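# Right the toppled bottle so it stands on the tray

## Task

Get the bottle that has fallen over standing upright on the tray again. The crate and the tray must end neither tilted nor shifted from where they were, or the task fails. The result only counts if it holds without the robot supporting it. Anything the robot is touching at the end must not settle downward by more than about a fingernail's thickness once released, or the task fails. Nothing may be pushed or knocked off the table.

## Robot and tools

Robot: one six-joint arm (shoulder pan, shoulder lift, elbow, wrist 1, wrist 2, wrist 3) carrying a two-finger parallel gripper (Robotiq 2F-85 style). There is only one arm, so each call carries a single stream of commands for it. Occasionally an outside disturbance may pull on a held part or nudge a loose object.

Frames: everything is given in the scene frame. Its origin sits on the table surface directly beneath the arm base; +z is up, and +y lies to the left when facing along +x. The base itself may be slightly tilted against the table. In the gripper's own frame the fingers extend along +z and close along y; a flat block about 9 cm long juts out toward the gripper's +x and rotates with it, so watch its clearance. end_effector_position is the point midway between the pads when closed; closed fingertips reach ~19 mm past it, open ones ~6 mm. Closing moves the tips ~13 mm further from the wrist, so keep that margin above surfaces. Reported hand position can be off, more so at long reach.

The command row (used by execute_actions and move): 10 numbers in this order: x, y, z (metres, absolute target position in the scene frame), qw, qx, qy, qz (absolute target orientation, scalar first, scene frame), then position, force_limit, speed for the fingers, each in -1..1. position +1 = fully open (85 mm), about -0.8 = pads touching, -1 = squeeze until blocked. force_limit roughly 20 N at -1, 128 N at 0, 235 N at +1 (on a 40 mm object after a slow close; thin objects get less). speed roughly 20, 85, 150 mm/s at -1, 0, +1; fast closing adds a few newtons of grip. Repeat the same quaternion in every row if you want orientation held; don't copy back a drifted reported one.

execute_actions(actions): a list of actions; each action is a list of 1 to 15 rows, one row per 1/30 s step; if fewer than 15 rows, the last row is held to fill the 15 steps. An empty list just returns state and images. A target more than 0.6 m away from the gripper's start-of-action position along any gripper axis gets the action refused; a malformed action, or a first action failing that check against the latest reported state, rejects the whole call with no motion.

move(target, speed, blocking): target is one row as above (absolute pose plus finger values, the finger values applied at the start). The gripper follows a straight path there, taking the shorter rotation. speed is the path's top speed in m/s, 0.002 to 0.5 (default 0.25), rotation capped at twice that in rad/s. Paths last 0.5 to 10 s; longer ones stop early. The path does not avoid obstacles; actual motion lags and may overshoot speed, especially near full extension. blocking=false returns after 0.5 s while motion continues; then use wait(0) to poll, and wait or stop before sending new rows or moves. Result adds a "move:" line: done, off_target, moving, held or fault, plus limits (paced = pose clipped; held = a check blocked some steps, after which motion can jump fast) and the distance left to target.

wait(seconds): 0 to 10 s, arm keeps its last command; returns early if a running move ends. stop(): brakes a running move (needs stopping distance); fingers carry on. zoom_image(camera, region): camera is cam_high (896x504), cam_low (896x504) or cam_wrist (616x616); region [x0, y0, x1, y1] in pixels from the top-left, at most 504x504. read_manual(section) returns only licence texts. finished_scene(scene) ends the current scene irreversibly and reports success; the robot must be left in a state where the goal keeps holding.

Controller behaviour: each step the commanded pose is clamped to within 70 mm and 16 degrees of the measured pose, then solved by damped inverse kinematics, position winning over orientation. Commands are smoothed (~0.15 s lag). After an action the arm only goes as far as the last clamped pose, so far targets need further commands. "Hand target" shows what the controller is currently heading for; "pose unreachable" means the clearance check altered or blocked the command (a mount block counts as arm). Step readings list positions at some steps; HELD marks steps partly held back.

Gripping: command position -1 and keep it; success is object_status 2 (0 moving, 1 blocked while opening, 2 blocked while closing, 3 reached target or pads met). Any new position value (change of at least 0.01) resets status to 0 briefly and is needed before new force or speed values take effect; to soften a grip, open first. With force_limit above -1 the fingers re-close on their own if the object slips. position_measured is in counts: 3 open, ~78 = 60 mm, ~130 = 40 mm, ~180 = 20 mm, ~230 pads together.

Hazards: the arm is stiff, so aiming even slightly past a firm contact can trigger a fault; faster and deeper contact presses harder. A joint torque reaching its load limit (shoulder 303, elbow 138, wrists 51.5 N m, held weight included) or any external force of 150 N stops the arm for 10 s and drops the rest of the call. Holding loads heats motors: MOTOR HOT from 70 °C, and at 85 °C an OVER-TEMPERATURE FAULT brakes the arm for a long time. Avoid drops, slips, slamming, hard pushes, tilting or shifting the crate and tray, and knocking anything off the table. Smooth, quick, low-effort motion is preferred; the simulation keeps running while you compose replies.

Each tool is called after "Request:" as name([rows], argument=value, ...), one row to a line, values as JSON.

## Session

Request:
execute_actions(actions=[])

Scene clock: 0.00 s.
end_effector_position=(+0.2417, -0.1116, +0.2768) position_measured=3 object_status=3 end_effector_quat_wxyz=(+0.209, +0.815, -0.479, -0.252) end_effector_velocity=(+0.000, -0.000, +0.000) end_effector_angular_velocity=(-0.000, -0.000, -0.000)
Joint positions: [ 2.461 -1.984  2.379 -1.467 -2.023 -2.594]
Joint velocities: [-0.     0.    -0.001 -0.    -0.    -0.   ]
Motor temperatures (°C, as the motors report them): [24 27 24 29 31 30]
Hand target: +0.242, -0.112, +0.277; +0.209, +0.815, -0.479, -0.252

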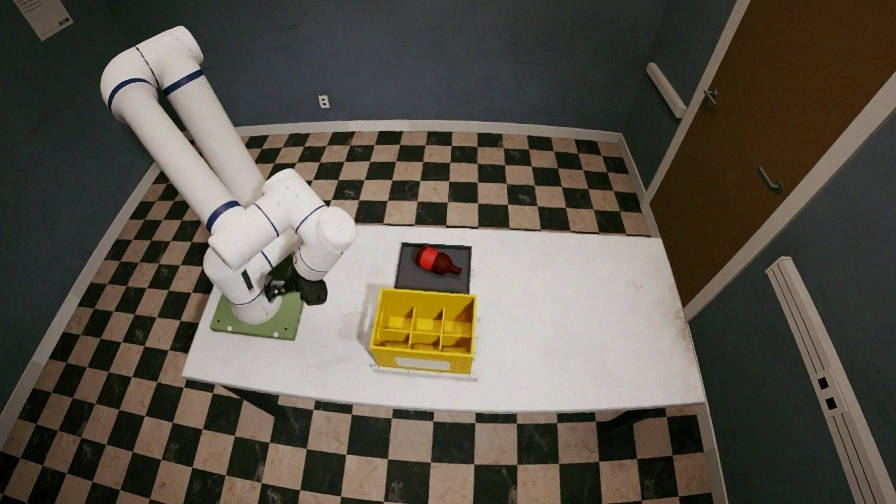

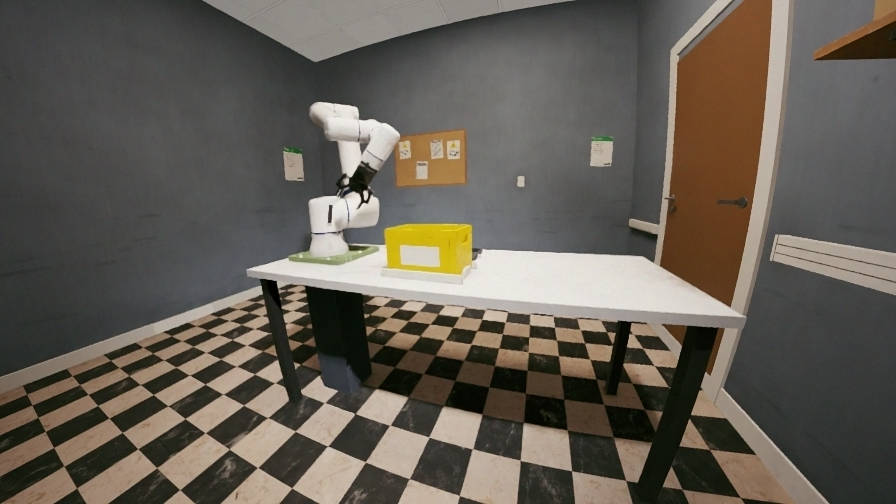

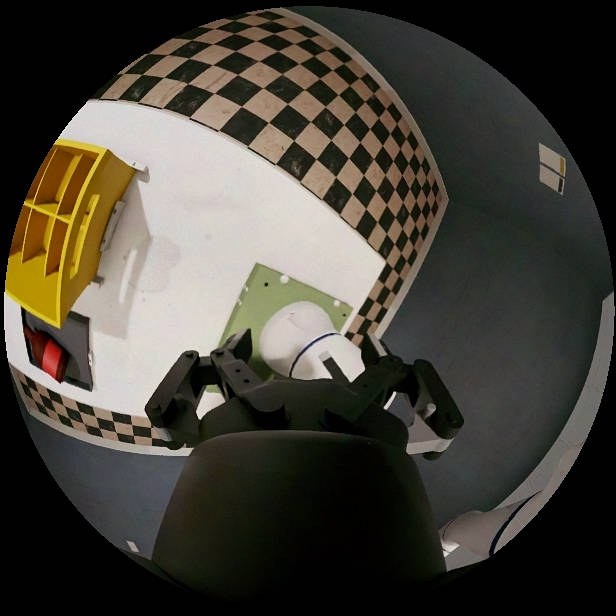

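Request:
move(target=[0.42,0.08,0.34,0,0.974,-0.225,0,1,0,0], speed=0.35)

Request:
move(target=[0.59,0.19,0.22,0,0.974,-0.225,0,1,0,0], speed=0.35)

Scene clock: 2.10 s.
end_effector_position=(+0.4189, +0.0795, +0.3394) position_measured=3 object_status=3 end_effector_quat_wxyz=(+0.002, +0.974, -0.225, +0.000) end_effector_velocity=(+0.002, +0.002, +0.000) end_effector_angular_velocity=(+0.002, -0.005, +0.004)
Joint positions: [ 2.85  -2.062  2.294 -1.81  -1.572 -2.929]
Joint velocities: [ 0.003  0.002 -0.    -0.006  0.003 -0.002]
Motor temperatures (°C, as the motors report them): [24 27 24 29 31 30]
Hand target: +0.419, +0.080, +0.339; +0.002, +0.974, -0.225, +0.000
Off the commanded pose: 0.001 m, 0 deg.
move: done

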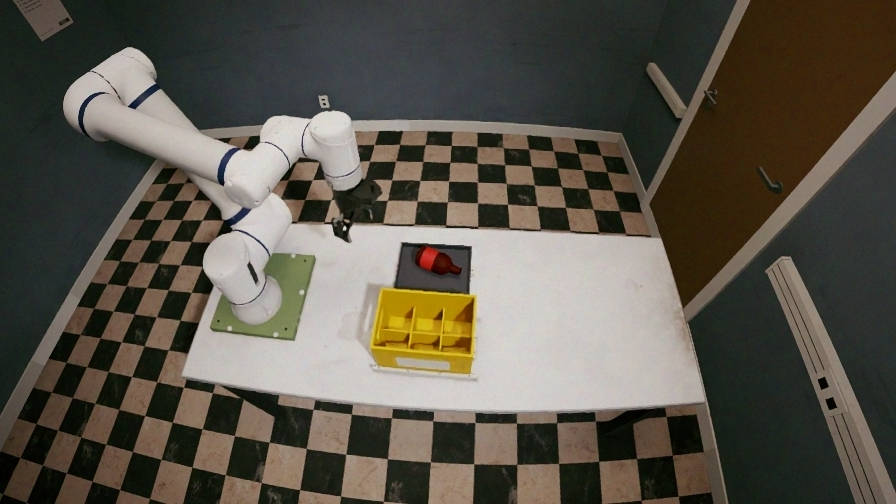

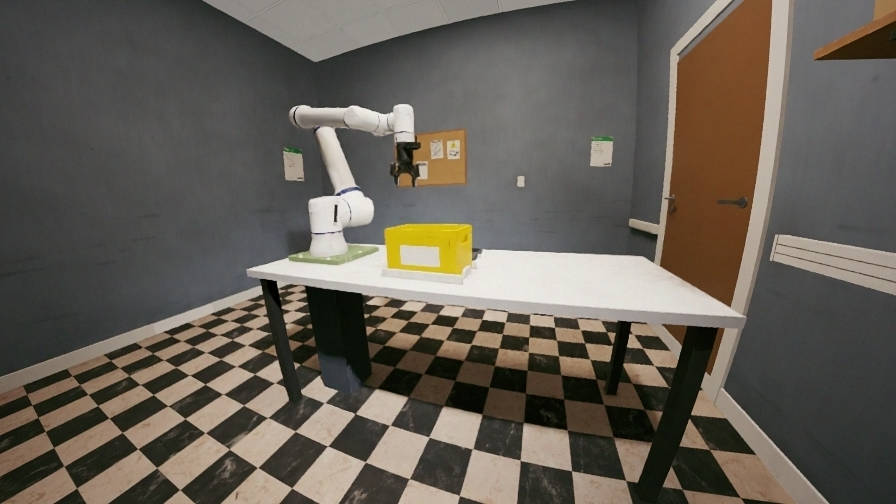

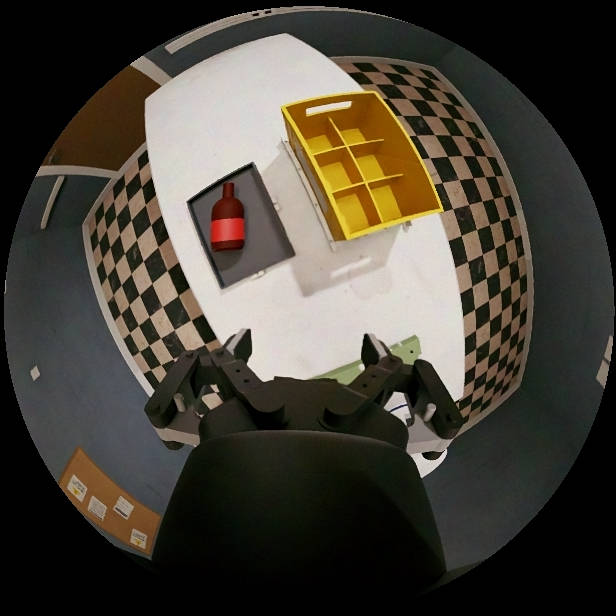

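Scene clock: 3.53 s.
end_effector_position=(+0.5891, +0.1898, +0.2209) position_measured=3 object_status=3 end_effector_quat_wxyz=(+0.000, +0.974, -0.225, +0.000) end_effector_velocity=(+0.002, +0.001, -0.001) end_effector_angular_velocity=(-0.001, -0.001, +0.000)
Joint positions: [ 3.114 -1.571  2.169 -2.176 -1.571 -2.667]
Joint velocities: [ 0.002  0.004 -0.002 -0.002 -0.001  0.002]
Motor temperatures (°C, as the motors report them): [24 27 24 29 31 30]
Hand target: +0.589, +0.190, +0.221; +0.000, +0.974, -0.225, +0.000
Off the commanded pose: 0.001 m, 0 deg.
move: done

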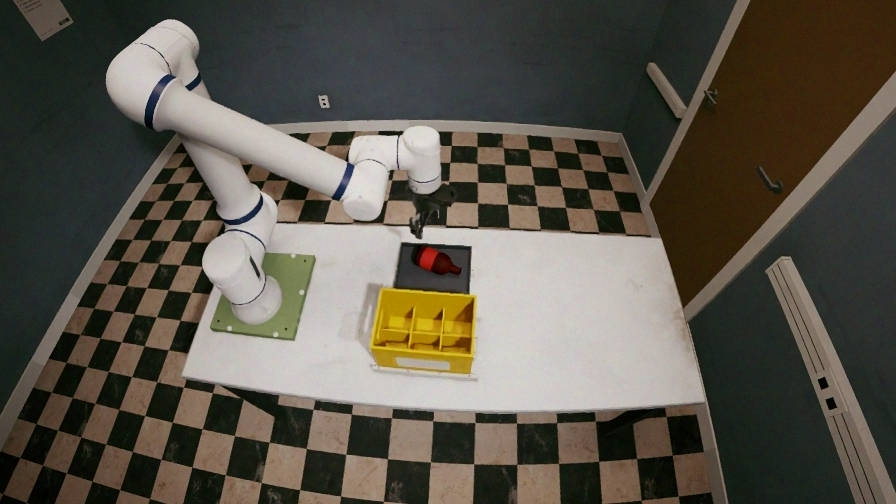

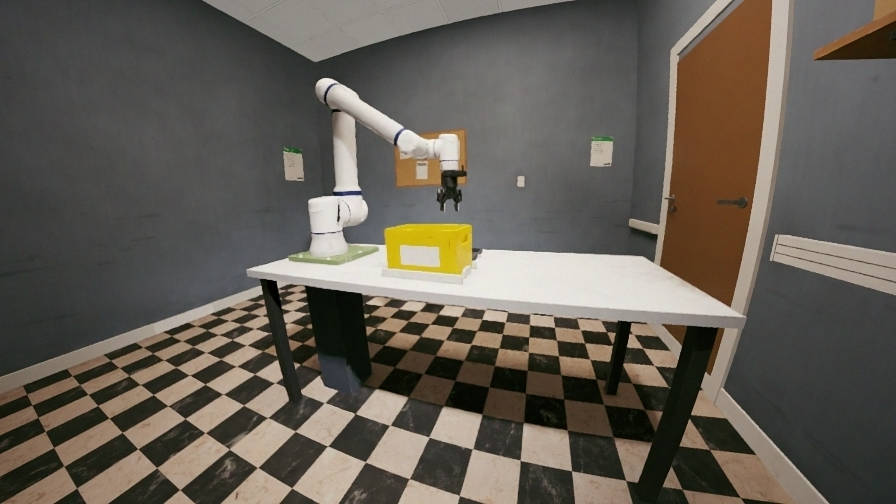

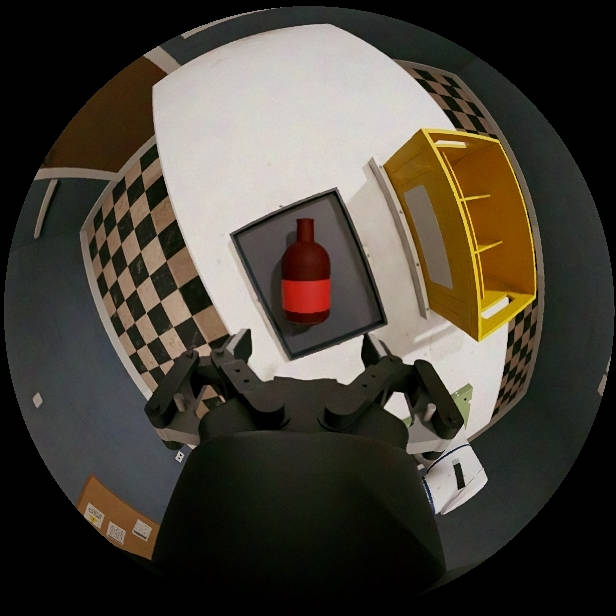

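Request:
move(target=[0.623,0.176,0.12,-0.0583,0.941,-0.217,-0.252,1,0,0], speed=0.3)

Scene clock: 5.10 s.
end_effector_position=(+0.6229, +0.1764, +0.1211) position_measured=3 object_status=3 end_effector_quat_wxyz=(-0.059, +0.941, -0.217, -0.251) end_effector_velocity=(+0.001, -0.001, -0.003) end_effector_angular_velocity=(+0.005, +0.013, -0.000)
Joint positions: [ 3.006 -1.243  1.949 -1.79  -1.388 -2.822]
Joint velocities: [-0.003  0.01  -0.007  0.011  0.002 -0.004]
Motor temperatures (°C, as the motors report them): [24 27 24 29 31 30]
Hand target: +0.623, +0.176, +0.121; -0.059, +0.941, -0.217, -0.252
Off the commanded pose: 0.001 m, 0 deg.
move: done

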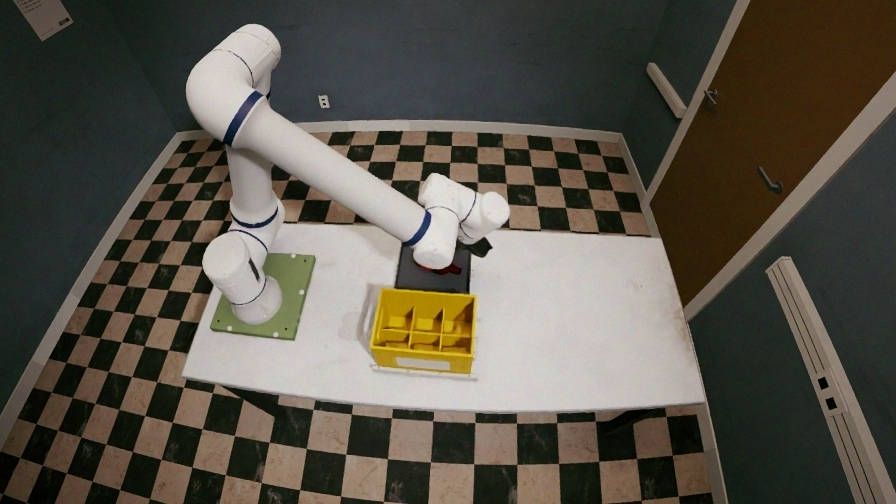

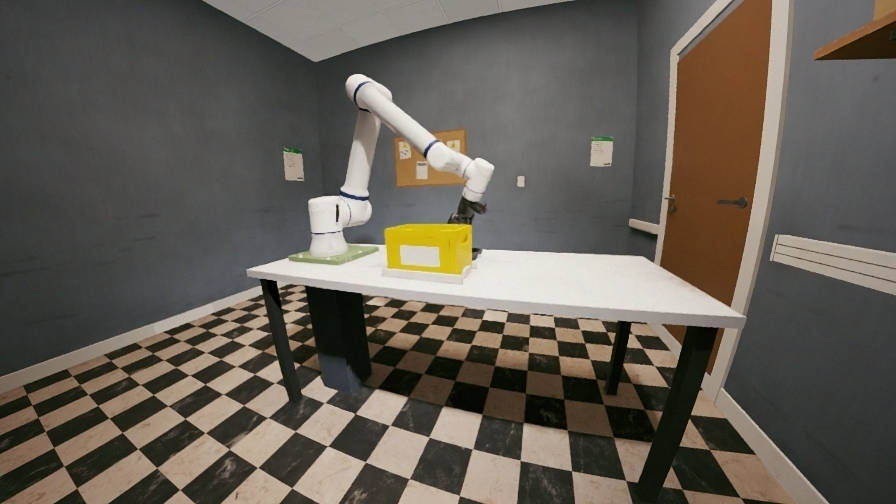

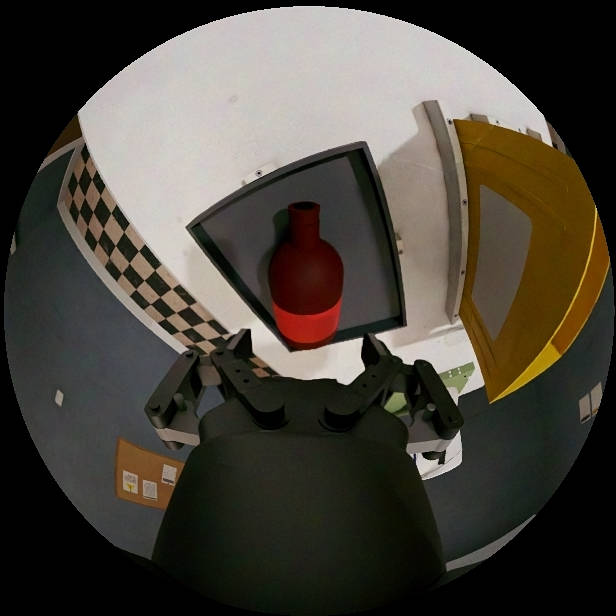

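Request:
move(target=[0.623,0.176,0.04,-0.0583,0.941,-0.217,-0.252,1,0,0], speed=0.12)

Request:
move(target=[0.623,0.176,0.04,-0.0583,0.941,-0.217,-0.252,-1,-0.65,-0.5])

Scene clock: 6.40 s.
end_effector_position=(+0.6230, +0.1759, +0.0405) position_measured=3 object_status=3 end_effector_quat_wxyz=(-0.058, +0.941, -0.217, -0.252) end_effector_velocity=(-0.000, +0.001, -0.002) end_effector_angular_velocity=(-0.000, +0.000, +0.001)
Joint positions: [ 3.006 -1.142  1.989 -1.93  -1.39  -2.821]
Joint velocities: [ 0.001  0.004  0.001 -0.004 -0.     0.   ]
Motor temperatures (°C, as the motors report them): [24 27 24 29 31 30]
Hand target: +0.623, +0.176, +0.040; -0.058, +0.941, -0.217, -0.252
Off the commanded pose: 0.001 m, 0 deg.
move: done

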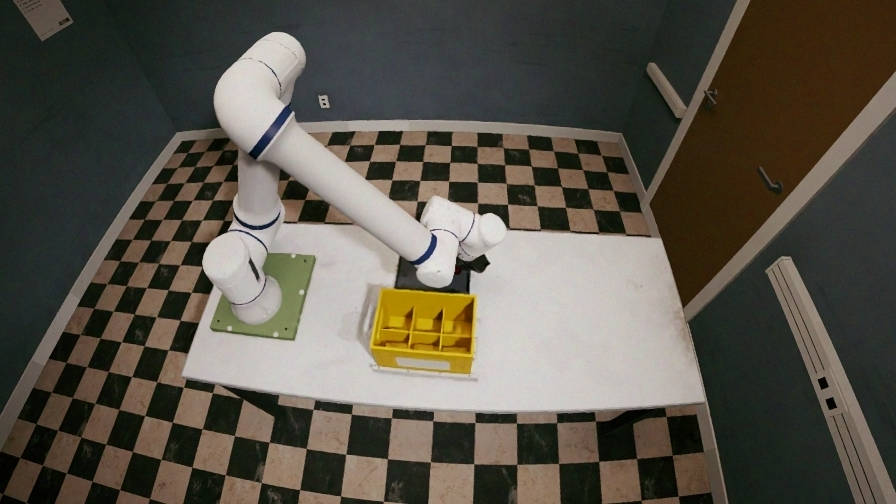

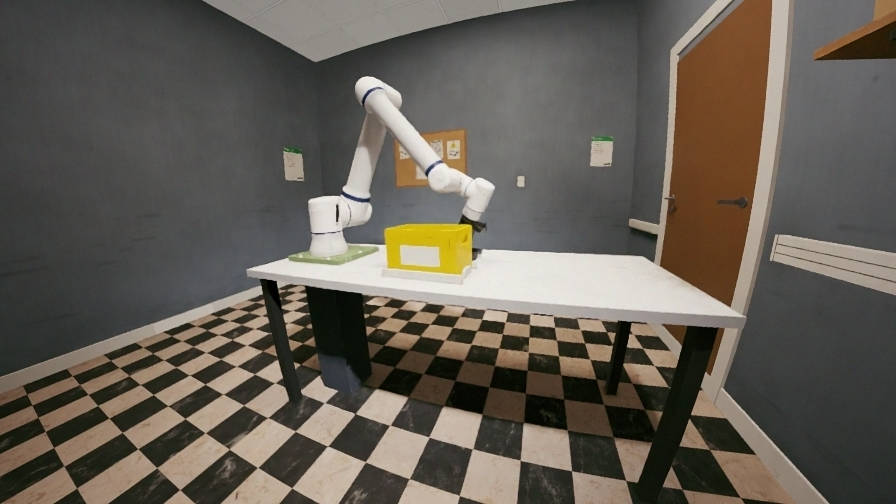

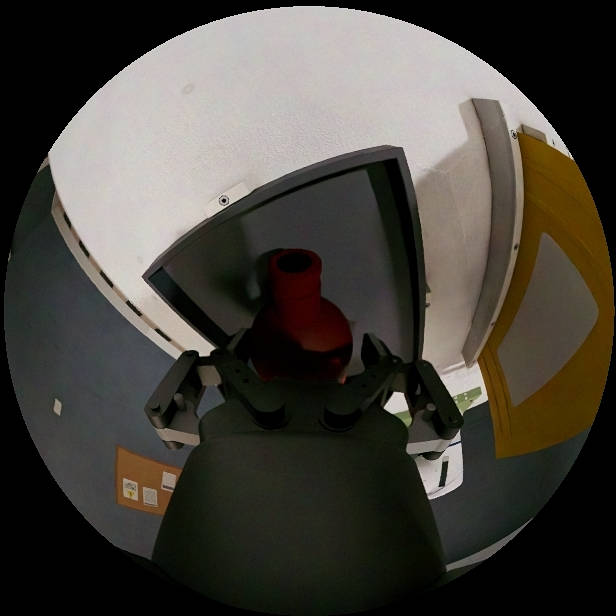

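Scene clock: 7.10 s.
end_effector_position=(+0.6231, +0.1760, +0.0401) position_measured=42 object_status=2 end_effector_quat_wxyz=(-0.058, +0.941, -0.217, -0.252) end_effector_velocity=(-0.000, -0.000, -0.000) end_effector_angular_velocity=(+0.000, +0.000, -0.000)
Joint positions: [ 3.006 -1.141  1.989 -1.931 -1.39  -2.821]
Joint velocities: [-0. -0.  0. -0.  0. -0.]
Motor temperatures (°C, as the motors report them): [24 27 24 29 31 30]
Hand target: +0.623, +0.176, +0.040; -0.058, +0.941, -0.217, -0.252
Off the commanded pose: 0.000 m, 0 deg.
move: done

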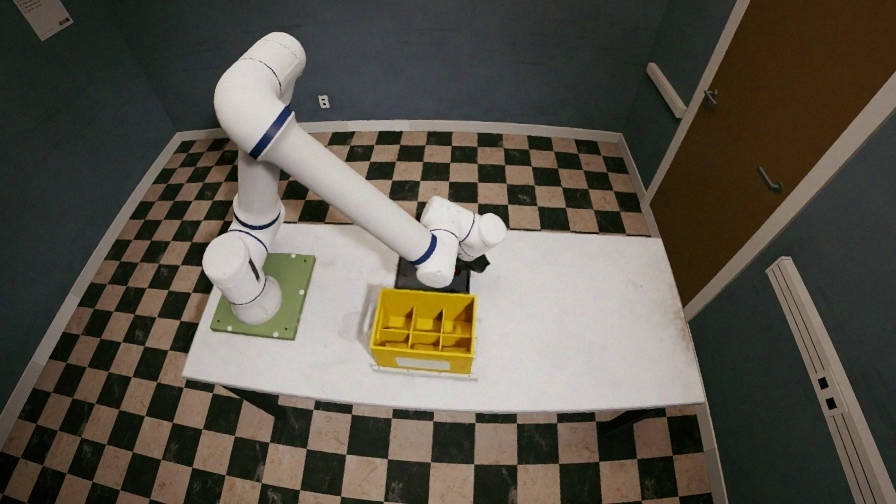

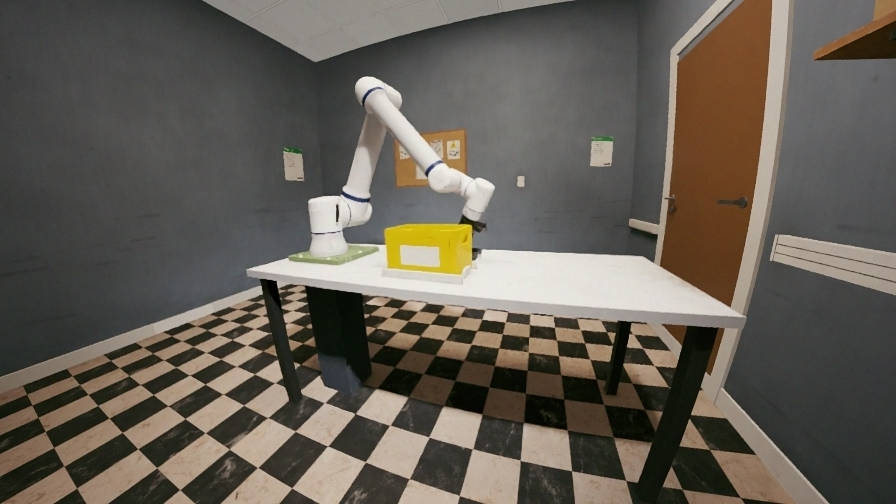

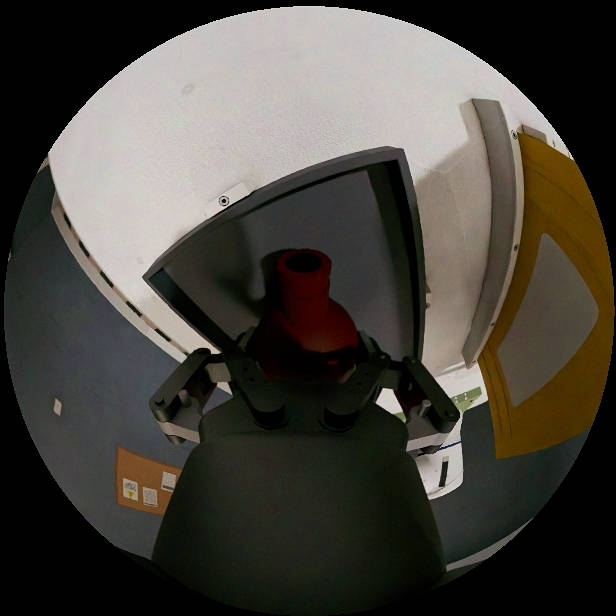

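Request:
move(target=[0.625,0.185,0.2,-0.052,0.965,-0.223,-0.127,-1,-0.65,-0.5], speed=0.25)

Request:
move(target=[0.63,0.18,0.25,0.1125,0.8435,-0.195,0.487,-1,-0.65,-0.5], speed=0.4)

Request:
move(target=[0.63,0.175,0.097,0.1125,0.8435,-0.195,0.487,-1,-0.65,-0.5], speed=0.17)

Request:
execute_actions([
  [[0.63,0.175,0.093,0.1125,0.8435,-0.195,0.487,-1,-0.65,-0.5]],
  [[0.63,0.175,0.091,0.1125,0.8435,-0.195,0.487,-1,-0.65,-0.5]],
])

Request:
zoom_image(camera="cam_high", region=[380,210,500,300])

Scene clock: 8.67 s.
end_effector_position=(+0.6250, +0.1849, +0.1990) position_measured=42 object_status=2 end_effector_quat_wxyz=(-0.052, +0.965, -0.223, -0.127) end_effector_velocity=(-0.000, +0.000, +0.003) end_effector_angular_velocity=(-0.001, -0.004, +0.000)
Joint positions: [ 3.037 -1.425  2.019 -1.936 -1.426 -2.76 ]
Joint velocities: [ 0.001 -0.005 -0.     0.001 -0.001  0.001]
Motor temperatures (°C, as the motors report them): [24 27 24 29 31 30]
Hand target: +0.625, +0.185, +0.199; -0.052, +0.965, -0.223, -0.127
Off the commanded pose: 0.001 m, 0 deg.
move: done

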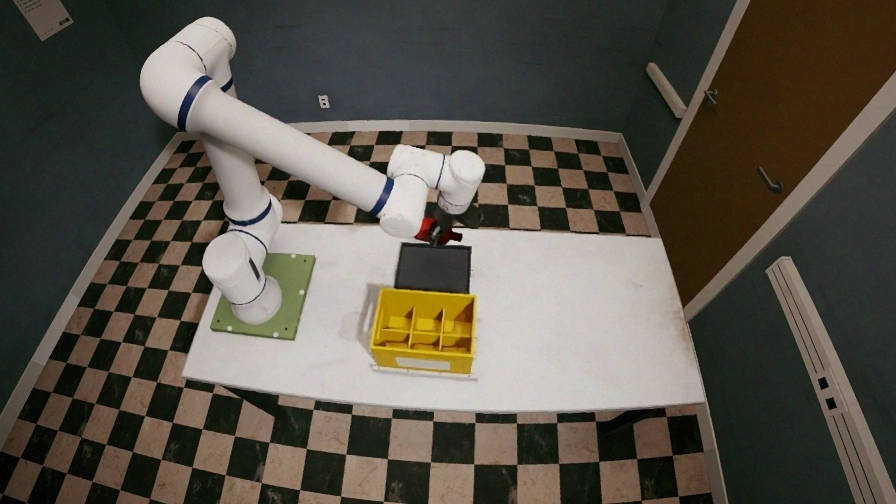

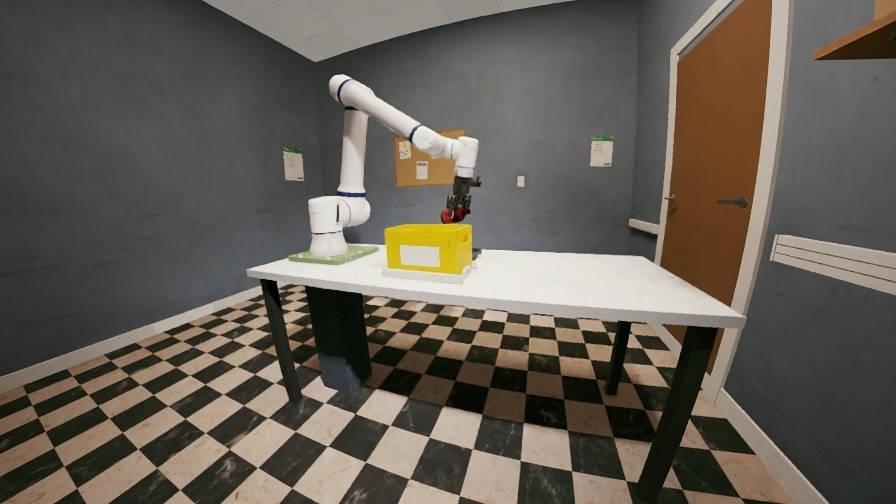

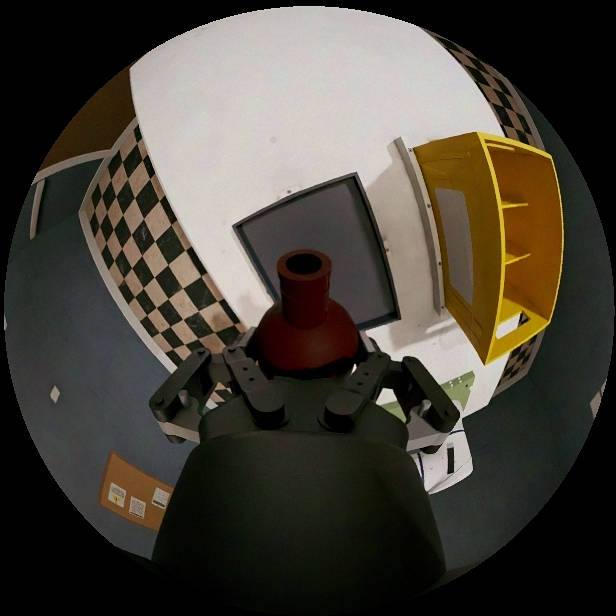

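Scene clock: 11.00 s.
end_effector_position=(+0.6305, +0.1794, +0.2500) position_measured=42 object_status=2 end_effector_quat_wxyz=(+0.115, +0.844, -0.195, +0.486) end_effector_velocity=(+0.000, +0.000, +0.000) end_effector_angular_velocity=(-0.006, -0.012, +0.002)
Joint positions: [ 3.35  -1.334  2.453 -3.613 -2.176 -2.735]
Joint velocities: [ 0.002  0.011  0.001 -0.027 -0.005 -0.009]
Motor temperatures (°C, as the motors report them): [24 27 24 29 31 30]
Hand target: +0.631, +0.179, +0.250; +0.115, +0.844, -0.195, +0.487
Off the commanded pose: 0.001 m, 0 deg.
move: done

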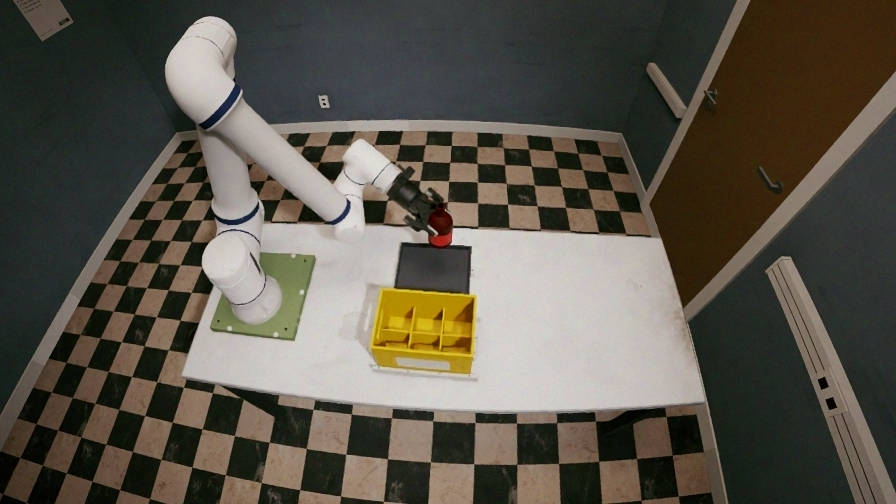

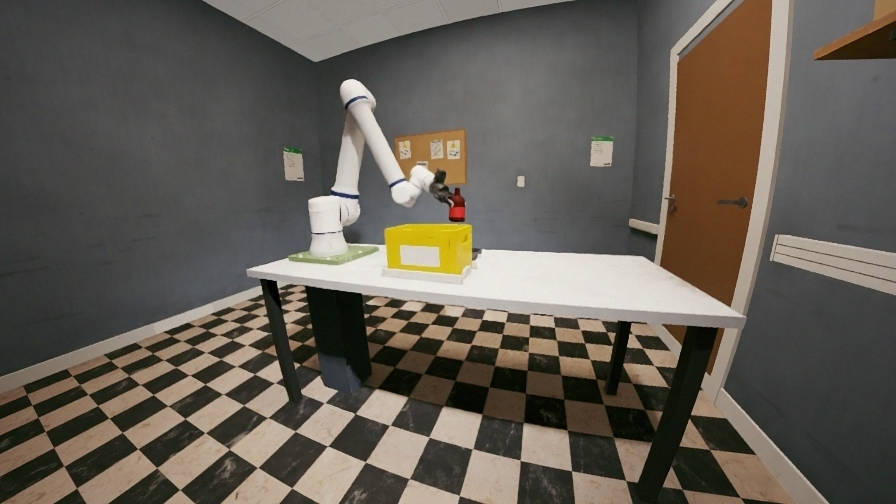

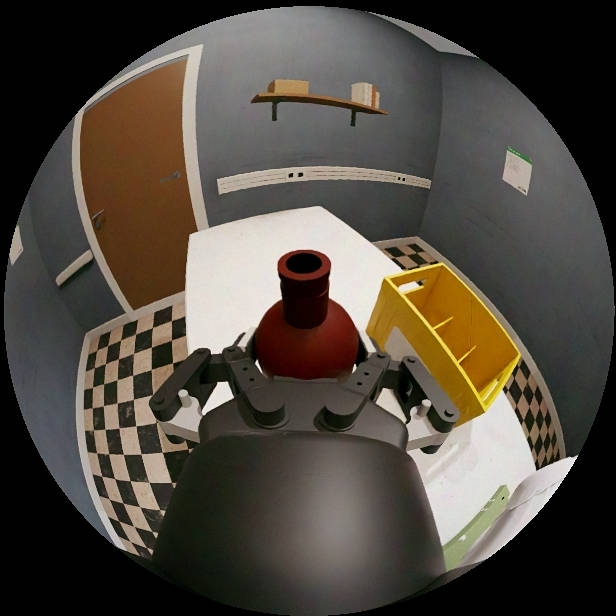

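Scene clock: 12.50 s.
end_effector_position=(+0.6302, +0.1751, +0.0980) position_measured=42 object_status=2 end_effector_quat_wxyz=(+0.113, +0.844, -0.195, +0.487) end_effector_velocity=(+0.000, -0.000, -0.003) end_effector_angular_velocity=(-0.001, -0.001, +0.000)
Joint positions: [ 3.339 -0.953  2.463 -4.012 -2.164 -2.744]
Joint velocities: [-0.     0.008 -0.001 -0.008 -0.    -0.001]
Motor temperatures (°C, as the motors report them): [24 27 24 29 31 30]
Hand target: +0.630, +0.175, +0.098; +0.113, +0.844, -0.195, +0.487
Off the commanded pose: 0.001 m, 0 deg.
move: done

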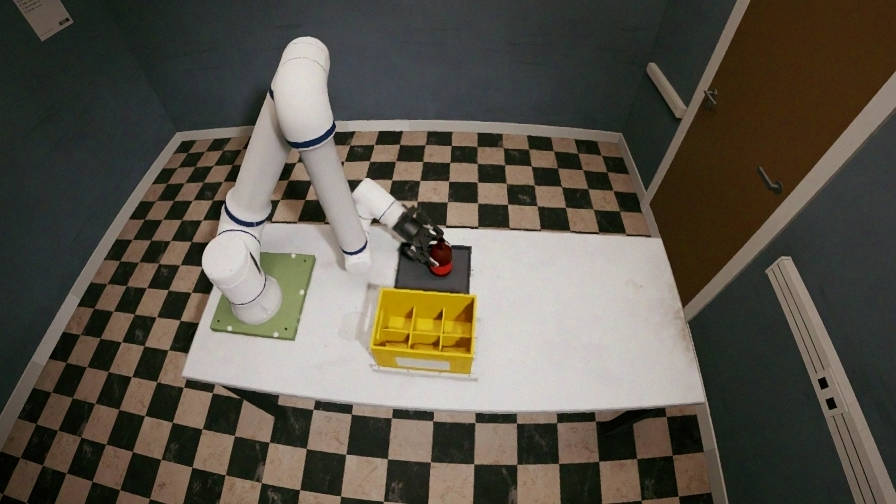

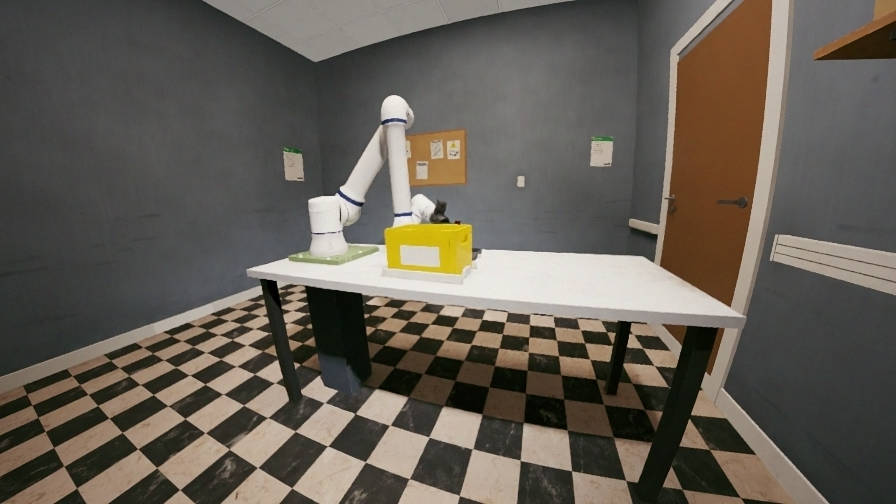

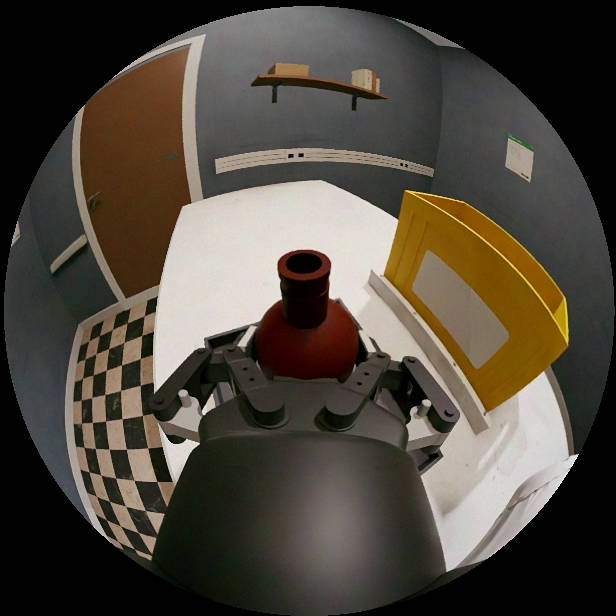

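Scene clock: 13.50 s.
end_effector_position=(+0.6300, +0.1750, +0.0911) position_measured=42 object_status=2 end_effector_quat_wxyz=(+0.113, +0.844, -0.195, +0.487) end_effector_velocity=(-0.000, +0.001, -0.001) end_effector_angular_velocity=(-0.000, +0.001, +0.001)
Joint positions: [ 3.339 -0.935  2.461 -4.028 -2.164 -2.744]
Joint velocities: [ 0.002  0.001  0.    -0.001 -0.    -0.   ]
Motor temperatures (°C, as the motors report them): [24 27 24 29 31 30]
Hand target: +0.630, +0.175, +0.091; +0.113, +0.844, -0.195, +0.487
Off the commanded pose: 0.000 m, 0 deg.
Step readings (end_effector_position; steps 1 to 15: 1st action; 16 to 30: 2nd action):
0: (+0.6302, +0.1751, +0.0980)
1: (+0.6302, +0.1751, +0.0978)
2: (+0.6302, +0.1751, +0.0967)
4: (+0.6301, +0.1750, +0.0951)
8: (+0.6300, +0.1750, +0.0937)
15: (+0.6300, +0.1750, +0.0931)
16: (+0.6300, +0.1750, +0.0930)
17: (+0.6300, +0.1750, +0.0926)
19: (+0.6300, +0.1750, +0.0919)
23: (+0.6300, +0.1750, +0.0913)
30: end_effector_position above

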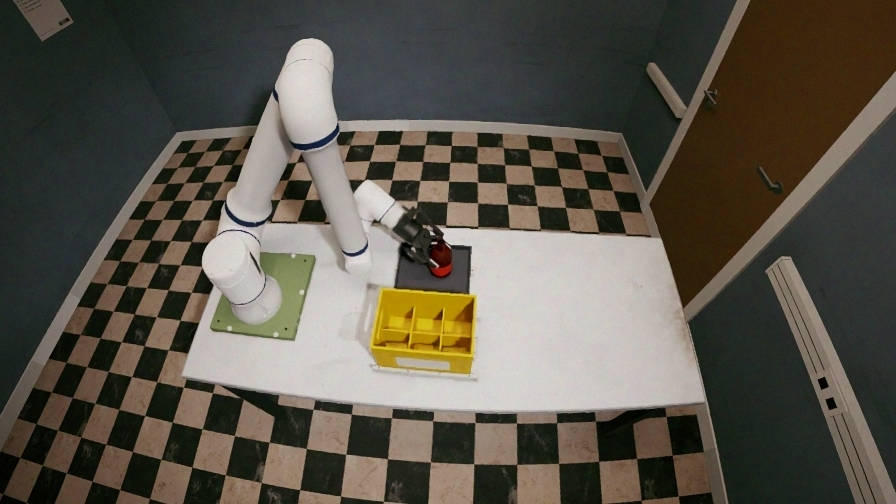

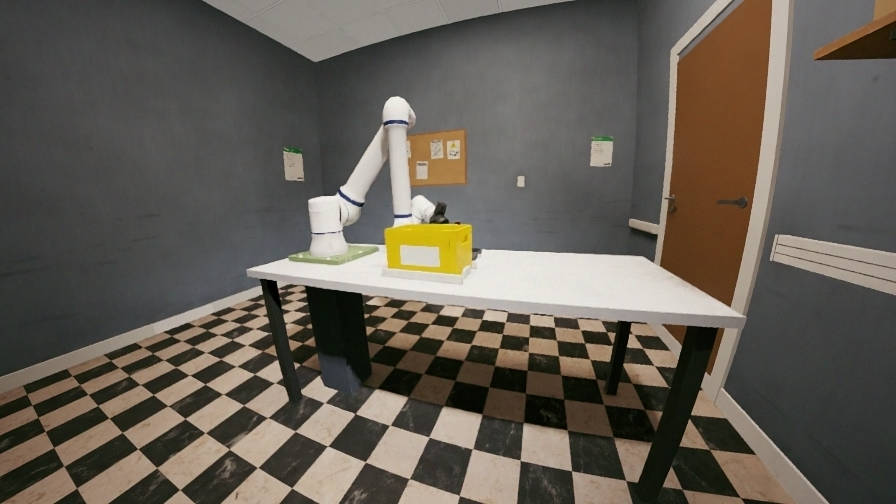

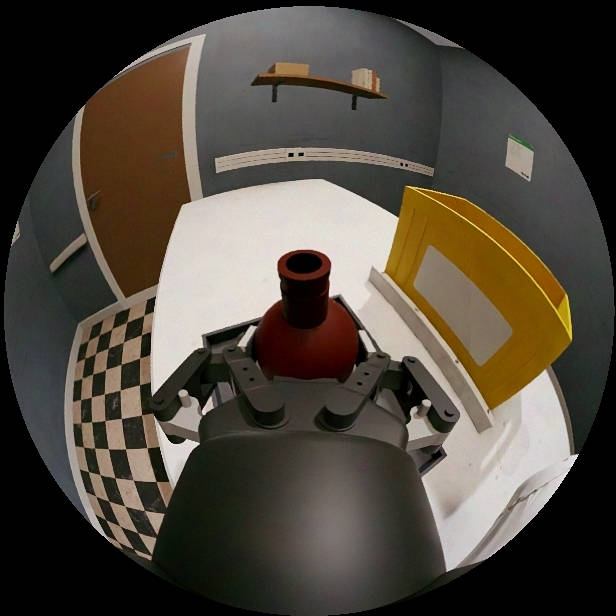

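Region (380, 210, 500, 300) of cam_high's 896x504 image, scaled by 4.200, with more detail than that image has; it fills the top 378 rows of this view, and the rest is white.

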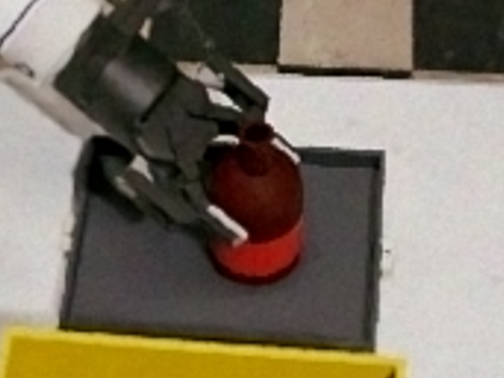

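Request:
execute_actions([
  [[0.63,0.175,0.0893,0.1125,0.8435,-0.195,0.487,-1,-0.65,-0.5]],
  [[0.63,0.175,0.0893,0.1125,0.8435,-0.195,0.487,1,0,-0.3]],
  [[0.6,0.19,0.108,0.1125,0.8435,-0.195,0.487,1,0,-0.3]],
  [[0.565,0.207,0.131,0.1125,0.8435,-0.195,0.487,1,0,-0.3]],
])

Scene clock: 15.60 s.
end_effector_position=(+0.5658, +0.2063, +0.1303) position_measured=3 object_status=3 end_effector_quat_wxyz=(+0.113, +0.844, -0.195, +0.487) end_effector_velocity=(-0.007, +0.003, +0.005) end_effector_angular_velocity=(+0.000, +0.001, -0.002)
Joint positions: [ 3.449 -1.056  2.538 -3.934 -2.251 -2.66 ]
Joint velocities: [ 0.013 -0.017  0.006  0.02  -0.011  0.013]
Motor temperatures (°C, as the motors report them): [24 27 24 29 31 30]
Hand target: +0.565, +0.207, +0.131; +0.113, +0.844, -0.195, +0.487
Off the commanded pose: 0.001 m, 0 deg.
Step readings (end_effector_position; steps 1 to 15: 1st action; 16 to 30: 2nd action; 31 to 45: 3rd action; 46 to 60: 4th action):
0: (+0.6300, +0.1750, +0.0910)
1: (+0.6300, +0.1750, +0.0910)
2: (+0.6300, +0.1750, +0.0906)
4: (+0.6300, +0.1750, +0.0900)
8: (+0.6300, +0.1750, +0.0895)
15: (+0.6300, +0.1750, +0.0893)
16: (+0.6300, +0.1750, +0.0893)
17: (+0.6300, +0.1750, +0.0893)
19: (+0.6300, +0.1750, +0.0893)
23: (+0.6300, +0.1750, +0.0893)
30: (+0.6300, +0.1750, +0.0893)
31: (+0.6292, +0.1755, +0.0900)
32: (+0.6230, +0.1784, +0.0937)
34: (+0.6132, +0.1832, +0.0994)
38: (+0.6045, +0.1875, +0.1050)
45: (+0.6006, +0.1894, +0.1075)
46: (+0.5993, +0.1901, +0.1083)
47: (+0.5920, +0.1935, +0.1130)
49: (+0.5807, +0.1990, +0.1202)
53: (+0.5704, +0.2040, +0.1272)
60: end_effector_position above

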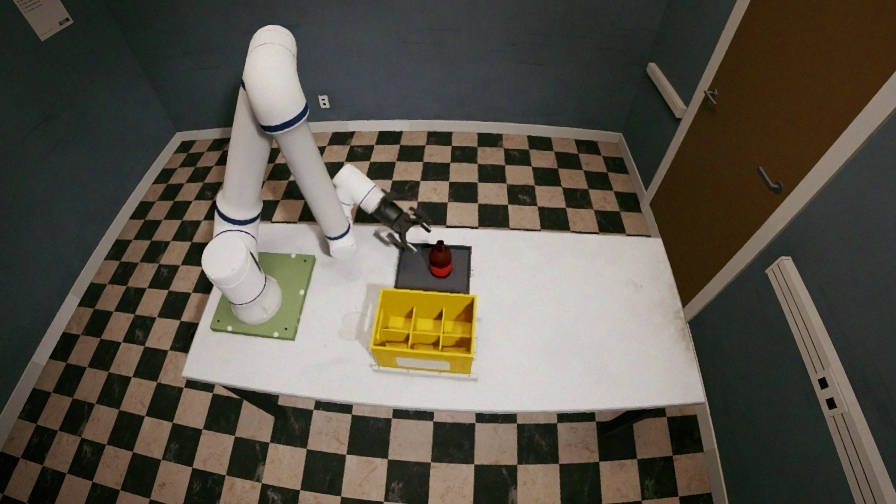

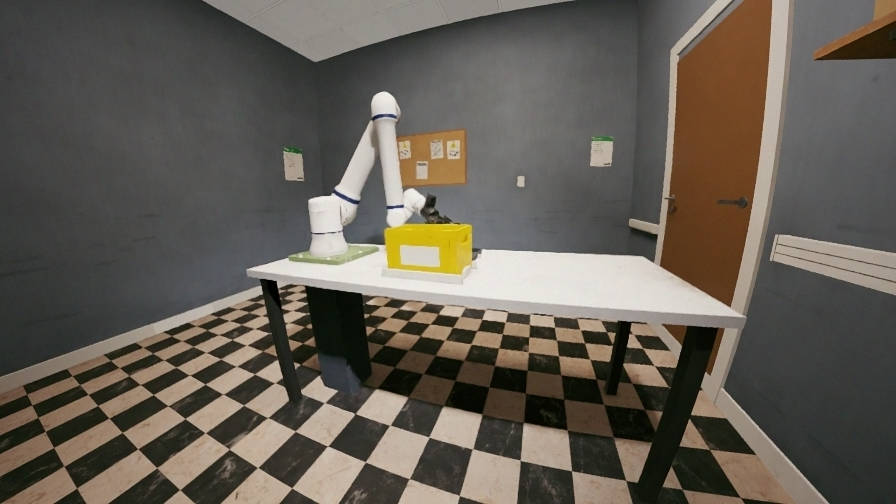

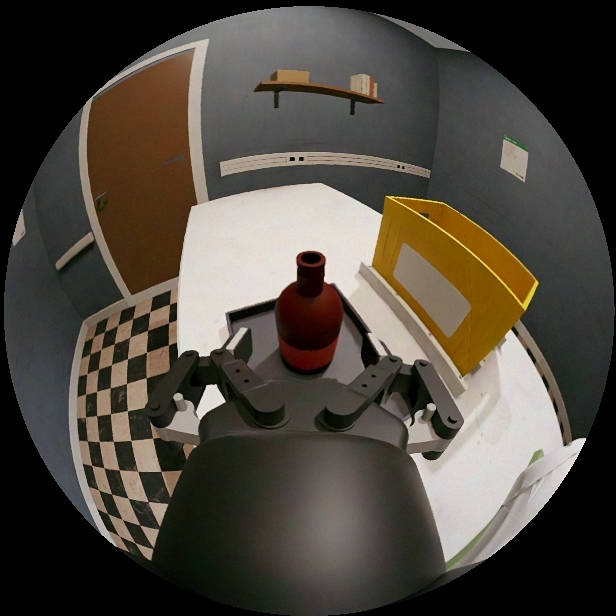

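Request:
finished_scene(scene=2)

The scene is finished: the task was done.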